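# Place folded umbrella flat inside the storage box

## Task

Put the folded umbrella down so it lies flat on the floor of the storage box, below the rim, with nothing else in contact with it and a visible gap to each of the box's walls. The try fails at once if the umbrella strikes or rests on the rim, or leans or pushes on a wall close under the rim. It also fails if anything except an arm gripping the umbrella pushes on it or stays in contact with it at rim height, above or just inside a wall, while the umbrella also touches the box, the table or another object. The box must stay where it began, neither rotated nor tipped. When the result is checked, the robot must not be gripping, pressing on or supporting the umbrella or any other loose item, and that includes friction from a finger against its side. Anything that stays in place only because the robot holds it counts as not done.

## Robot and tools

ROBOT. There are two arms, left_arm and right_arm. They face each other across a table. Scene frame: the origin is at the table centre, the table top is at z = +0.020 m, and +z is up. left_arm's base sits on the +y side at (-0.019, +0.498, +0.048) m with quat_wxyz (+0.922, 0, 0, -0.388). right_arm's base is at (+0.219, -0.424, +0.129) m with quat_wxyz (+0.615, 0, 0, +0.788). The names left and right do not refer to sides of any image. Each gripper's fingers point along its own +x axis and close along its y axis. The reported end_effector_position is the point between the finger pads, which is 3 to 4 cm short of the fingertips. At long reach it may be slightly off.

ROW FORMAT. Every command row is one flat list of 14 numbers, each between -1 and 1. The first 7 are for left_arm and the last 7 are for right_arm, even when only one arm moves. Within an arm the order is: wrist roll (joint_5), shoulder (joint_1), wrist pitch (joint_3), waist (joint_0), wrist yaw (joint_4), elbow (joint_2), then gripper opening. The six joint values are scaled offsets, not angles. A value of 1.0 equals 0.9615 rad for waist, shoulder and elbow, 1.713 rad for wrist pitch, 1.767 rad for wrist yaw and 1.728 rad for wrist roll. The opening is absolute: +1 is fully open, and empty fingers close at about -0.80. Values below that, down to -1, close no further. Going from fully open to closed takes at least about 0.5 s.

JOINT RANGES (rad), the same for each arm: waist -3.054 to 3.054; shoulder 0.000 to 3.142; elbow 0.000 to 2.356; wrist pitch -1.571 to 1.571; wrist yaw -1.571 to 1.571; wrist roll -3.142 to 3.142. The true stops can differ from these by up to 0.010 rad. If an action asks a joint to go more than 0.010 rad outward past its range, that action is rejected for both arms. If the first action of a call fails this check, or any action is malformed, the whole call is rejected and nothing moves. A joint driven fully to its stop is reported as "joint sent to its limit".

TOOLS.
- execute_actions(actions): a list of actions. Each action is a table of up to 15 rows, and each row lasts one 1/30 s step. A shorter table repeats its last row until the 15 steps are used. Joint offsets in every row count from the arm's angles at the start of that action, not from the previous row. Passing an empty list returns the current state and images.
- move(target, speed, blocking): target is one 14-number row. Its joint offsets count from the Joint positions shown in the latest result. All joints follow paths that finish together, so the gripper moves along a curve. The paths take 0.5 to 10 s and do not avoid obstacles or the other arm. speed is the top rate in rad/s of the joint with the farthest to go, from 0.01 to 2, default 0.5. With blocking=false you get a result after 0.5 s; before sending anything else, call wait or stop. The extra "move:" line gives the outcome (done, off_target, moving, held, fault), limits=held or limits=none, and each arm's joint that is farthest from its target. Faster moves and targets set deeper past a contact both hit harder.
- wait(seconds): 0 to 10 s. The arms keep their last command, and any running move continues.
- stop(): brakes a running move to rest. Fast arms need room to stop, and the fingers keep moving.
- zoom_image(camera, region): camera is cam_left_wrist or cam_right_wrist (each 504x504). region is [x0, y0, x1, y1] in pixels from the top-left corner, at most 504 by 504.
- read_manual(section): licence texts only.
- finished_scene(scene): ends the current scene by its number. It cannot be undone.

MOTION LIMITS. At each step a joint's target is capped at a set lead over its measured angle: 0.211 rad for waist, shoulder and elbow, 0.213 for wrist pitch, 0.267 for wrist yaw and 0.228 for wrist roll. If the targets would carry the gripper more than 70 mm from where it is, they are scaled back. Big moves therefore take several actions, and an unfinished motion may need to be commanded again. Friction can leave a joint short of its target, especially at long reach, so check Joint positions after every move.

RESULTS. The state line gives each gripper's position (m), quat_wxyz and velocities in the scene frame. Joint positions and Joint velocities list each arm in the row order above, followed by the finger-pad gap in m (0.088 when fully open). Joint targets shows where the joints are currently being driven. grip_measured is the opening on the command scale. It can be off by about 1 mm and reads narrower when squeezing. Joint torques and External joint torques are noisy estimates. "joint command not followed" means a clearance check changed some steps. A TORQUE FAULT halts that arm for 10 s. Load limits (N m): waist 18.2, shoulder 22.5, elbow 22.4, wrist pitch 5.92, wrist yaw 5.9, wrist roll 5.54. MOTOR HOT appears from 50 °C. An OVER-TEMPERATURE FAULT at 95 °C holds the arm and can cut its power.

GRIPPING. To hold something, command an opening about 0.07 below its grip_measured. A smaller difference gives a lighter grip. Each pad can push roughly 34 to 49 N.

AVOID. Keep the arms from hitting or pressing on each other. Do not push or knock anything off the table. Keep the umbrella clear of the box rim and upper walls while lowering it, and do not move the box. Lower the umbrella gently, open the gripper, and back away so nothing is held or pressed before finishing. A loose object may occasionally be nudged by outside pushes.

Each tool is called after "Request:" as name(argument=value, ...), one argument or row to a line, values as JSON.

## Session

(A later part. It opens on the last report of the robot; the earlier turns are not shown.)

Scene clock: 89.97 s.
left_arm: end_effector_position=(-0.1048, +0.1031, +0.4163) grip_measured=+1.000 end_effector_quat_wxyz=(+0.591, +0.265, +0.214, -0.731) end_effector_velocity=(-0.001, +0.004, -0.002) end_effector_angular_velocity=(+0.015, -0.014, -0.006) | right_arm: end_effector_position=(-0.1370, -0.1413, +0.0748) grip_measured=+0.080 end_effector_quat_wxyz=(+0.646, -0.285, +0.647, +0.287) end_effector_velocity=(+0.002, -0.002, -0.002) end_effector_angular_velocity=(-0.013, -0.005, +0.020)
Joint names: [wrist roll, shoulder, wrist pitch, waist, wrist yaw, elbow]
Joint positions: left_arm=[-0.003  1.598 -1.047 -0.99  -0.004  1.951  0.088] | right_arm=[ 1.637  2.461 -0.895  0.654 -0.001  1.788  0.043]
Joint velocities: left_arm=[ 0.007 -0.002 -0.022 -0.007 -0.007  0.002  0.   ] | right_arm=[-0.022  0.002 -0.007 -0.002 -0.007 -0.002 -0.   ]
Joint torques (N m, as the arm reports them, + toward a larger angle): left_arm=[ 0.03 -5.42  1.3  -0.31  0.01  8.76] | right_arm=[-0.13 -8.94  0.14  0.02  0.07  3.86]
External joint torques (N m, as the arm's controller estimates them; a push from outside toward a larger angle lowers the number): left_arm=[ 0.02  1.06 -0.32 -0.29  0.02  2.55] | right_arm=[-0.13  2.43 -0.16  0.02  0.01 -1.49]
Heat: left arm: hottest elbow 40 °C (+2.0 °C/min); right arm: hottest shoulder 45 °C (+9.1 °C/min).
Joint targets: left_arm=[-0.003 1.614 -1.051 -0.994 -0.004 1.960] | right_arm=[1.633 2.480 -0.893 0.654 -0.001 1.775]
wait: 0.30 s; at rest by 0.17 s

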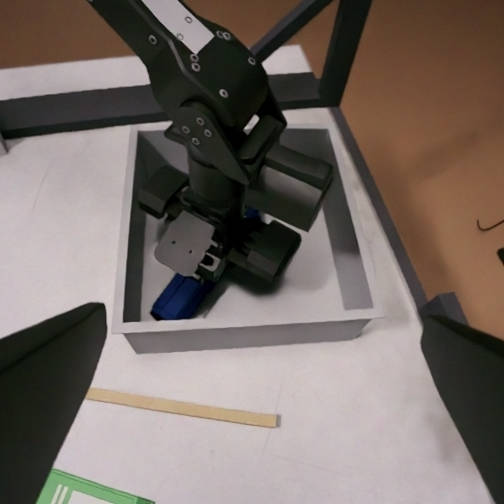

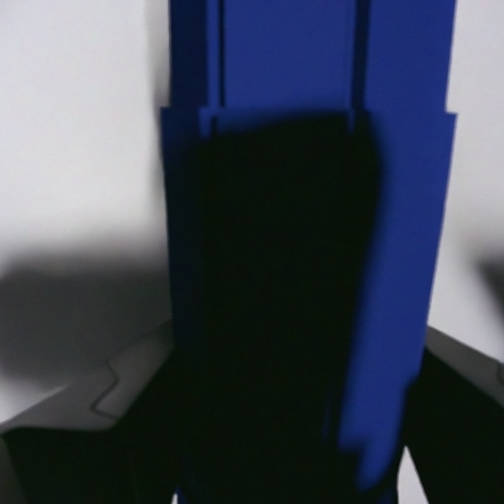

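Request:
execute_actions(
  actions=[
    [[0,0.016,-0.002,-0.004,0,0.0094,1.0,-0.001,0.019,0.001,0,0,-0.013,0.082],[0,0.016,-0.002,-0.004,0,0.0094,1.0,-0.001,0.019,0.001,0,0,-0.013,0.089],[0,0.016,-0.002,-0.004,0,0.0094,1.0,-0.001,0.019,0.001,0,0,-0.013,0.096],[0,0.016,-0.002,-0.004,0,0.0094,1.0,-0.001,0.019,0.001,0,0,-0.013,0.103],[0,0.016,-0.002,-0.004,0,0.0094,1.0,-0.001,0.019,0.001,0,0,-0.013,0.110],[0,0.016,-0.002,-0.004,0,0.0094,1.0,-0.001,0.019,0.001,0,0,-0.013,0.117],[0,0.016,-0.002,-0.004,0,0.0094,1.0,-0.001,0.019,0.001,0,0,-0.013,0.124],[0,0.016,-0.002,-0.004,0,0.0094,1.0,-0.001,0.018,0.001,0,0,-0.013,0.131],[0,0.016,-0.002,-0.004,0,0.0094,1.0,-0.001,0.018,0.001,0,0,-0.013,0.138],[0,0.016,-0.002,-0.004,0,0.0094,1.0,-0.001,0.018,0.001,0,0,-0.012,0.146],[0,0.016,-0.002,-0.004,0,0.0094,1.0,-0.001,0.017,0.001,0,0,-0.012,0.155],[0,0.016,-0.002,-0.004,0,0.0094,1.0,-0.001,0.017,0.001,0,0,-0.012,0.165],[0,0.016,-0.002,-0.004,0,0.0094,1.0,-0.001,0.016,0.001,0,0,-0.011,0.178],[0,0.016,-0.002,-0.004,0,0.0094,1.0,-0.001,0.016,0.001,0,0,-0.011,0.195],[0,0.016,-0.002,-0.004,0,0.0094,1.0,-0.001,0.015,0.001,0,0,-0.011,0.215]],
    [[0,0.016,-0.002,-0.004,0,0.0094,1.0,0,0.013,0,0,0,-0.010,0.24],[0,0.016,-0.002,-0.004,0,0.0094,1.0,0,0.012,0,0,0,-0.009,0.27],[0,0.016,-0.002,-0.004,0,0.0094,1.0,0,0.011,0,0,0,-0.008,0.31],[0,0.016,-0.002,-0.004,0,0.0094,1.0,0,0.010,0,0,0,-0.007,0.35],[0,0.016,-0.002,-0.004,0,0.0094,1.0,0,0.009,0,0,0,-0.006,0.39],[0,0.016,-0.002,-0.004,0,0.0094,1.0,0,0.008,0,0,0,-0.005,0.43],[0,0.016,-0.002,-0.004,0,0.0094,1.0,0,0.007,0,0,0,-0.004,0.47],[0,0.016,-0.002,-0.004,0,0.0094,1.0,0,0.006,0,0,0,-0.003,0.51],[0,0.016,-0.002,-0.004,0,0.0094,1.0,0,0.005,0,0,0,-0.002,0.55],[0,0.016,-0.002,-0.004,0,0.0094,1.0,0,0.004,0,0,0,-0.001,0.59],[0,0.016,-0.002,-0.004,0,0.0094,1.0,0,0.003,0,0,0,0,0.63],[0,0.016,-0.002,-0.004,0,0.0094,1.0,0,0.002,0,0,0,0,0.66],[0,0.016,-0.002,-0.004,0,0.0094,1.0,0,0.001,0,0,0,0,0.68],[0,0.016,-0.002,-0.004,0,0.0094,1.0,0,0,0,0,0,0,0.70],[0,0.016,-0.002,-0.004,0,0.0094,1.0,0,0,0,0,0,0,0.70]],
  ],
)

Scene clock: 92.80 s.
left_arm: end_effector_position=(-0.1048, +0.1031, +0.4163) grip_measured=+1.000 end_effector_quat_wxyz=(+0.591, +0.265, +0.214, -0.731) end_effector_velocity=(+0.001, +0.004, -0.004) end_effector_angular_velocity=(+0.022, -0.004, +0.008) | right_arm: end_effector_position=(-0.1371, -0.1412, +0.0748) grip_measured=+0.631 end_effector_quat_wxyz=(+0.646, -0.285, +0.648, +0.287) end_effector_velocity=(+0.003, +0.000, +0.000) end_effector_angular_velocity=(+0.001, -0.010, +0.020)
Joint names: [wrist roll, shoulder, wrist pitch, waist, wrist yaw, elbow]
Joint positions: left_arm=[-0.003  1.598 -1.047 -0.99  -0.004  1.951  0.088] | right_arm=[ 1.637  2.461 -0.894  0.654 -0.001  1.788  0.07 ]
Joint velocities: left_arm=[-0.007 -0.002 -0.022 -0.002 -0.007 -0.002  0.   ] | right_arm=[-0.022 -0.002 -0.007 -0.002  0.007 -0.002  0.03 ]
Joint torques (N m, as the arm reports them, + toward a larger angle): left_arm=[ 0.02 -5.4   1.3  -0.32  0.01  8.75] | right_arm=[ -0.03 -10.92   0.06   0.02   0.08   5.47]
External joint torques (N m, as the arm's controller estimates them; a push from outside toward a larger angle lowers the number): left_arm=[ 0.01  0.95 -0.29 -0.32  0.02  2.62] | right_arm=[-0.03  0.59 -0.25  0.11  0.01  0.04]
External joint torques at the end of the 1st action: left_arm=[ 0.02  1.07 -0.33 -0.32  0.02  2.53] | right_arm=[-0.08  2.07 -0.18 -0.03  0.02 -1.13]
Heat: left arm: hottest elbow 40 °C (+2.0 °C/min); right arm: hottest shoulder 45 °C (+9.1 °C/min).
Joint targets: left_arm=[-0.003 1.614 -1.051 -0.994 -0.004 1.960] | right_arm=[1.637 2.461 -0.894 0.654 -0.001 1.788]

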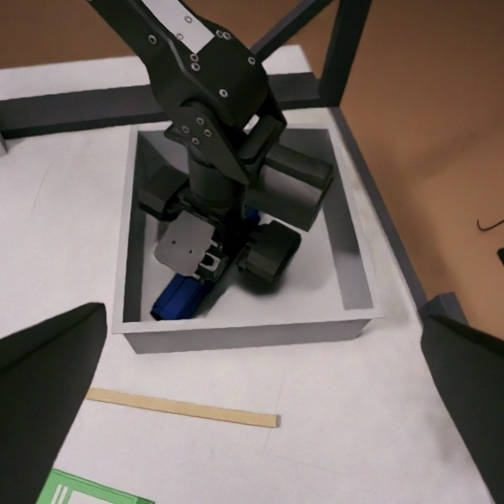

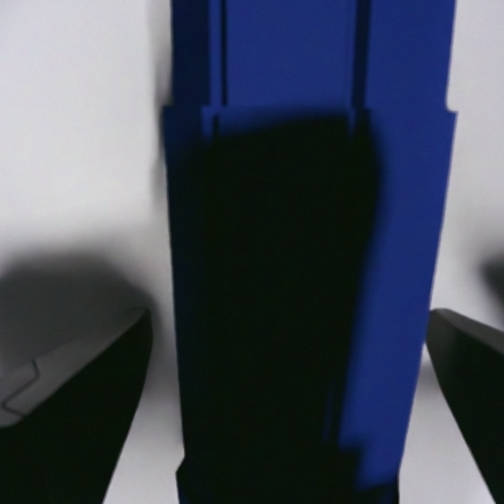

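Request:
move(
  target=[0,0.016,-0.002,-0.004,0,0.0094,1.0,0,-0.1373,-0.1903,0,0,0.2236,0.7],
  speed=0.25,
)

Scene clock: 95.63 s.
left_arm: end_effector_position=(-0.1048, +0.1031, +0.4163) grip_measured=+1.000 end_effector_quat_wxyz=(+0.591, +0.265, +0.214, -0.731) end_effector_velocity=(+0.000, +0.002, -0.001) end_effector_angular_velocity=(+0.007, -0.001, +0.008) | right_arm: end_effector_position=(-0.1375, -0.1409, +0.1762) grip_measured=+0.697 end_effector_quat_wxyz=(+0.646, -0.285, +0.648, +0.287) end_effector_velocity=(+0.003, -0.005, +0.000) end_effector_angular_velocity=(-0.031, -0.004, +0.005)
Joint names: [wrist roll, shoulder, wrist pitch, waist, wrist yaw, elbow]
Joint positions: left_arm=[-0.003  1.598 -1.047 -0.99  -0.004  1.951  0.088] | right_arm=[ 1.637  2.342 -1.217  0.654 -0.001  1.992  0.073]
Joint velocities: left_arm=[-0.007 -0.002 -0.007 -0.002 -0.007 -0.002  0.   ] | right_arm=[-0.007 -0.002 -0.022 -0.002 -0.022 -0.002  0.   ]
Joint torques (N m, as the arm reports them, + toward a larger angle): left_arm=[ 0.03 -5.41  1.31 -0.34  0.01  8.75] | right_arm=[ -0.03 -12.46  -0.07   0.03   0.08   7.42]
External joint torques (N m, as the arm's controller estimates them; a push from outside toward a larger angle lowers the number): left_arm=[ 0.02  0.94 -0.29 -0.35  0.02  2.63] | right_arm=[-0.03 -1.3  -0.37  0.09  0.02  1.64]
Heat: left arm: hottest elbow 40 °C (+2.0 °C/min); right arm: hottest shoulder 47 °C (+11.2 °C/min).
Joint targets: left_arm=[-0.003 1.614 -1.051 -0.994 -0.004 1.960] | right_arm=[1.637 2.329 -1.220 0.654 -0.001 2.004]
move: off_target (left_arm, right_arm); limits=none; left_arm: farthest joint: the shoulder, 0.015 radians from its target (0.015 radians at the start); right_arm: farthest joint: the shoulder, 0.013 radians from its target (0.132 radians at the start)

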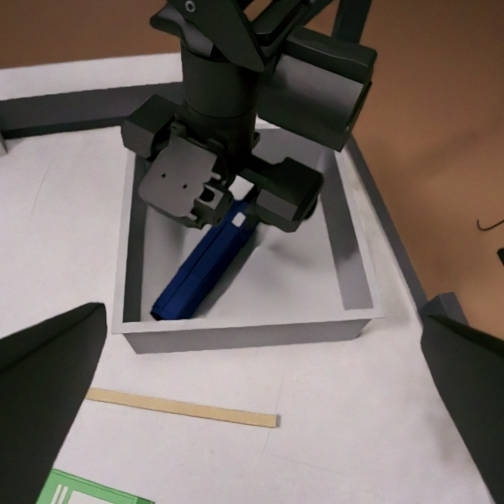

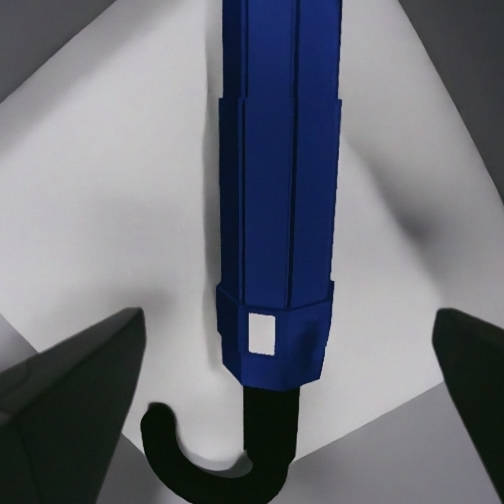

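Request:
move(
  target=[0,0.016,-0.002,-0.004,0,0.0094,1.0,-0.9473,-0.4254,-0.1757,0.029,0,0.313,0.7],
  speed=1.0,
)

Scene clock: 99.53 s.
left_arm: end_effector_position=(-0.1048, +0.1031, +0.4163) grip_measured=+1.000 end_effector_quat_wxyz=(+0.591, +0.265, +0.214, -0.731) end_effector_velocity=(-0.002, +0.002, -0.001) end_effector_angular_velocity=(+0.007, -0.002, -0.013) | right_arm: end_effector_position=(-0.1087, -0.1772, +0.4166) grip_measured=+0.698 end_effector_quat_wxyz=(+0.266, -0.524, +0.178, +0.790) end_effector_velocity=(+0.004, -0.003, -0.002) end_effector_angular_velocity=(-0.012, -0.019, +0.021)
Joint names: [wrist roll, shoulder, wrist pitch, waist, wrist yaw, elbow]
Joint positions: left_arm=[-0.003  1.598 -1.047 -0.99  -0.004  1.951  0.088] | right_arm=[ 0.005  1.94  -1.515  0.679 -0.001  2.283  0.073]
Joint velocities: left_arm=[ 0.007 -0.002 -0.007 -0.002  0.007 -0.002  0.   ] | right_arm=[-0.022 -0.002 -0.022 -0.002 -0.007 -0.002 -0.   ]
Joint torques (N m, as the arm reports them, + toward a larger angle): left_arm=[ 0.02 -5.42  1.29 -0.32  0.01  8.76] | right_arm=[-0.22 -9.05  0.53  0.27  0.01  7.  ]
External joint torques (N m, as the arm's controller estimates them; a push from outside toward a larger angle lowers the number): left_arm=[ 0.01  0.94 -0.31 -0.27  0.01  2.61] | right_arm=[-0.23 -0.71 -0.49  0.28  0.01  1.43]
Heat: left arm: hottest elbow 40 °C (+2.0 °C/min); right arm: hottest shoulder 48 °C (+12.0 °C/min).
Joint targets: left_arm=[-0.003 1.614 -1.051 -0.994 -0.004 1.960] | right_arm=[-0.000 1.933 -1.518 0.682 -0.001 2.293]
move: off_target (left_arm); limits=none; left_arm: farthest joint: the shoulder, 0.015 radians from its target (0.015 radians at the start); right_arm: farthest joint: the elbow, 0.010 radians from its target (0.301 radians at the start)

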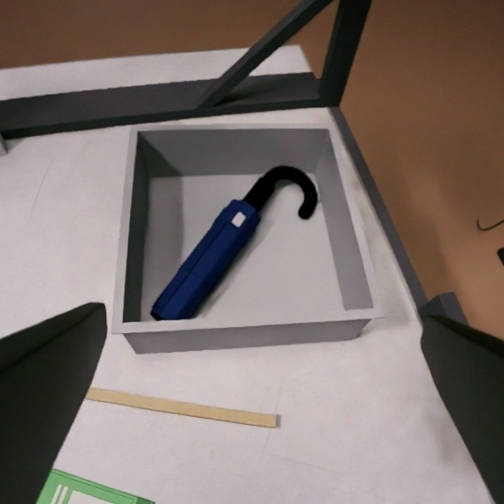

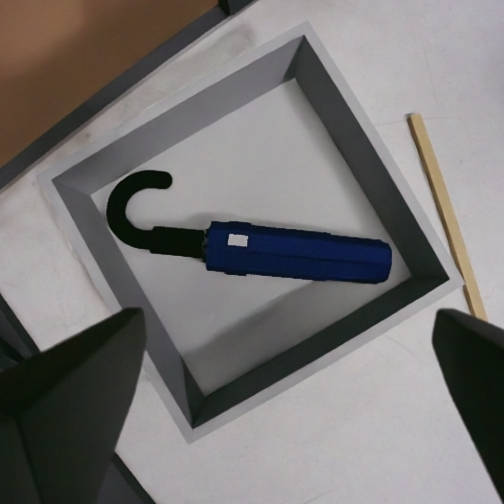

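Request:
zoom_image(
  camera="cam_right_wrist",
  region=[40, 140, 200, 300],
)

Request:
zoom_image(
  camera="cam_right_wrist",
  region=[320, 190, 470, 340],
)

Region (40, 140, 200, 300) of cam_right_wrist's 504x504 image, scaled by 3.150, with more detail than that image has.

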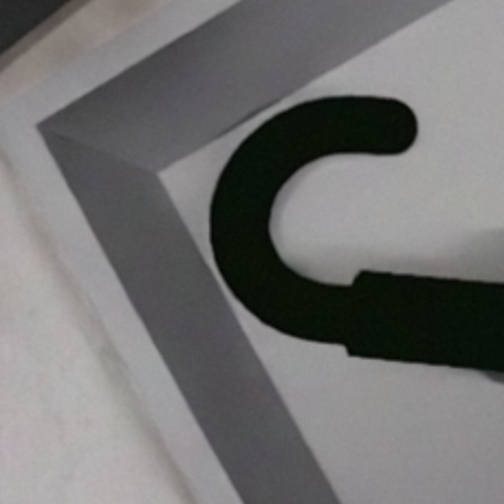

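Region (320, 190, 470, 340) of cam_right_wrist's 504x504 image, scaled by 3.360, with more detail than that image has.

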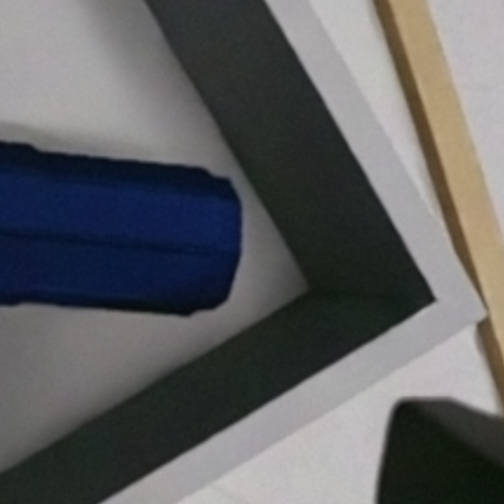

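Request:
zoom_image(
  camera="cam_right_wrist",
  region=[60, 160, 140, 260],
)

Region (60, 160, 140, 260) of cam_right_wrist's 504x504 image, scaled by 5.040, with more detail than that image has; it fills the left 403 columns of this view, and the rest is white.

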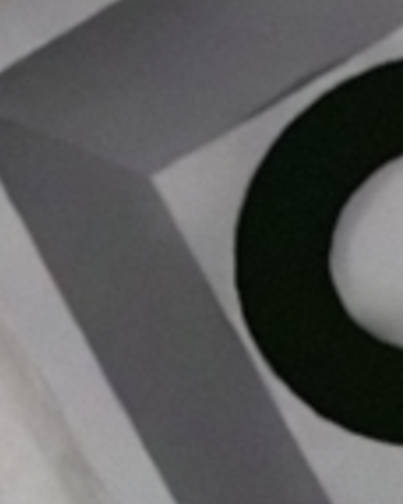

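Request:
zoom_image(
  camera="cam_right_wrist",
  region=[350, 215, 450, 315],
)

Region (350, 215, 450, 315) of cam_right_wrist's 504x504 image, scaled by 5.040, with more detail than that image has.

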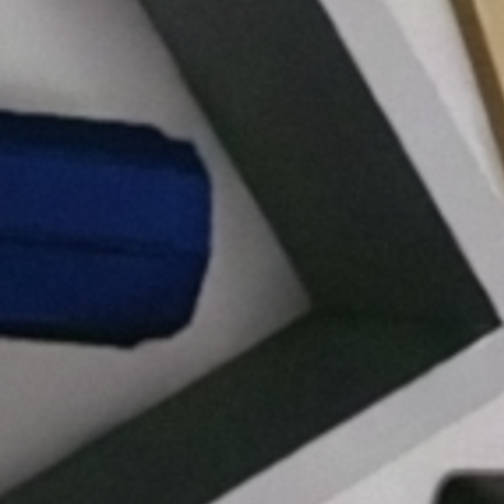

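Request:
finished_scene(
  scene=2,
)

The scene is finished: the task was done.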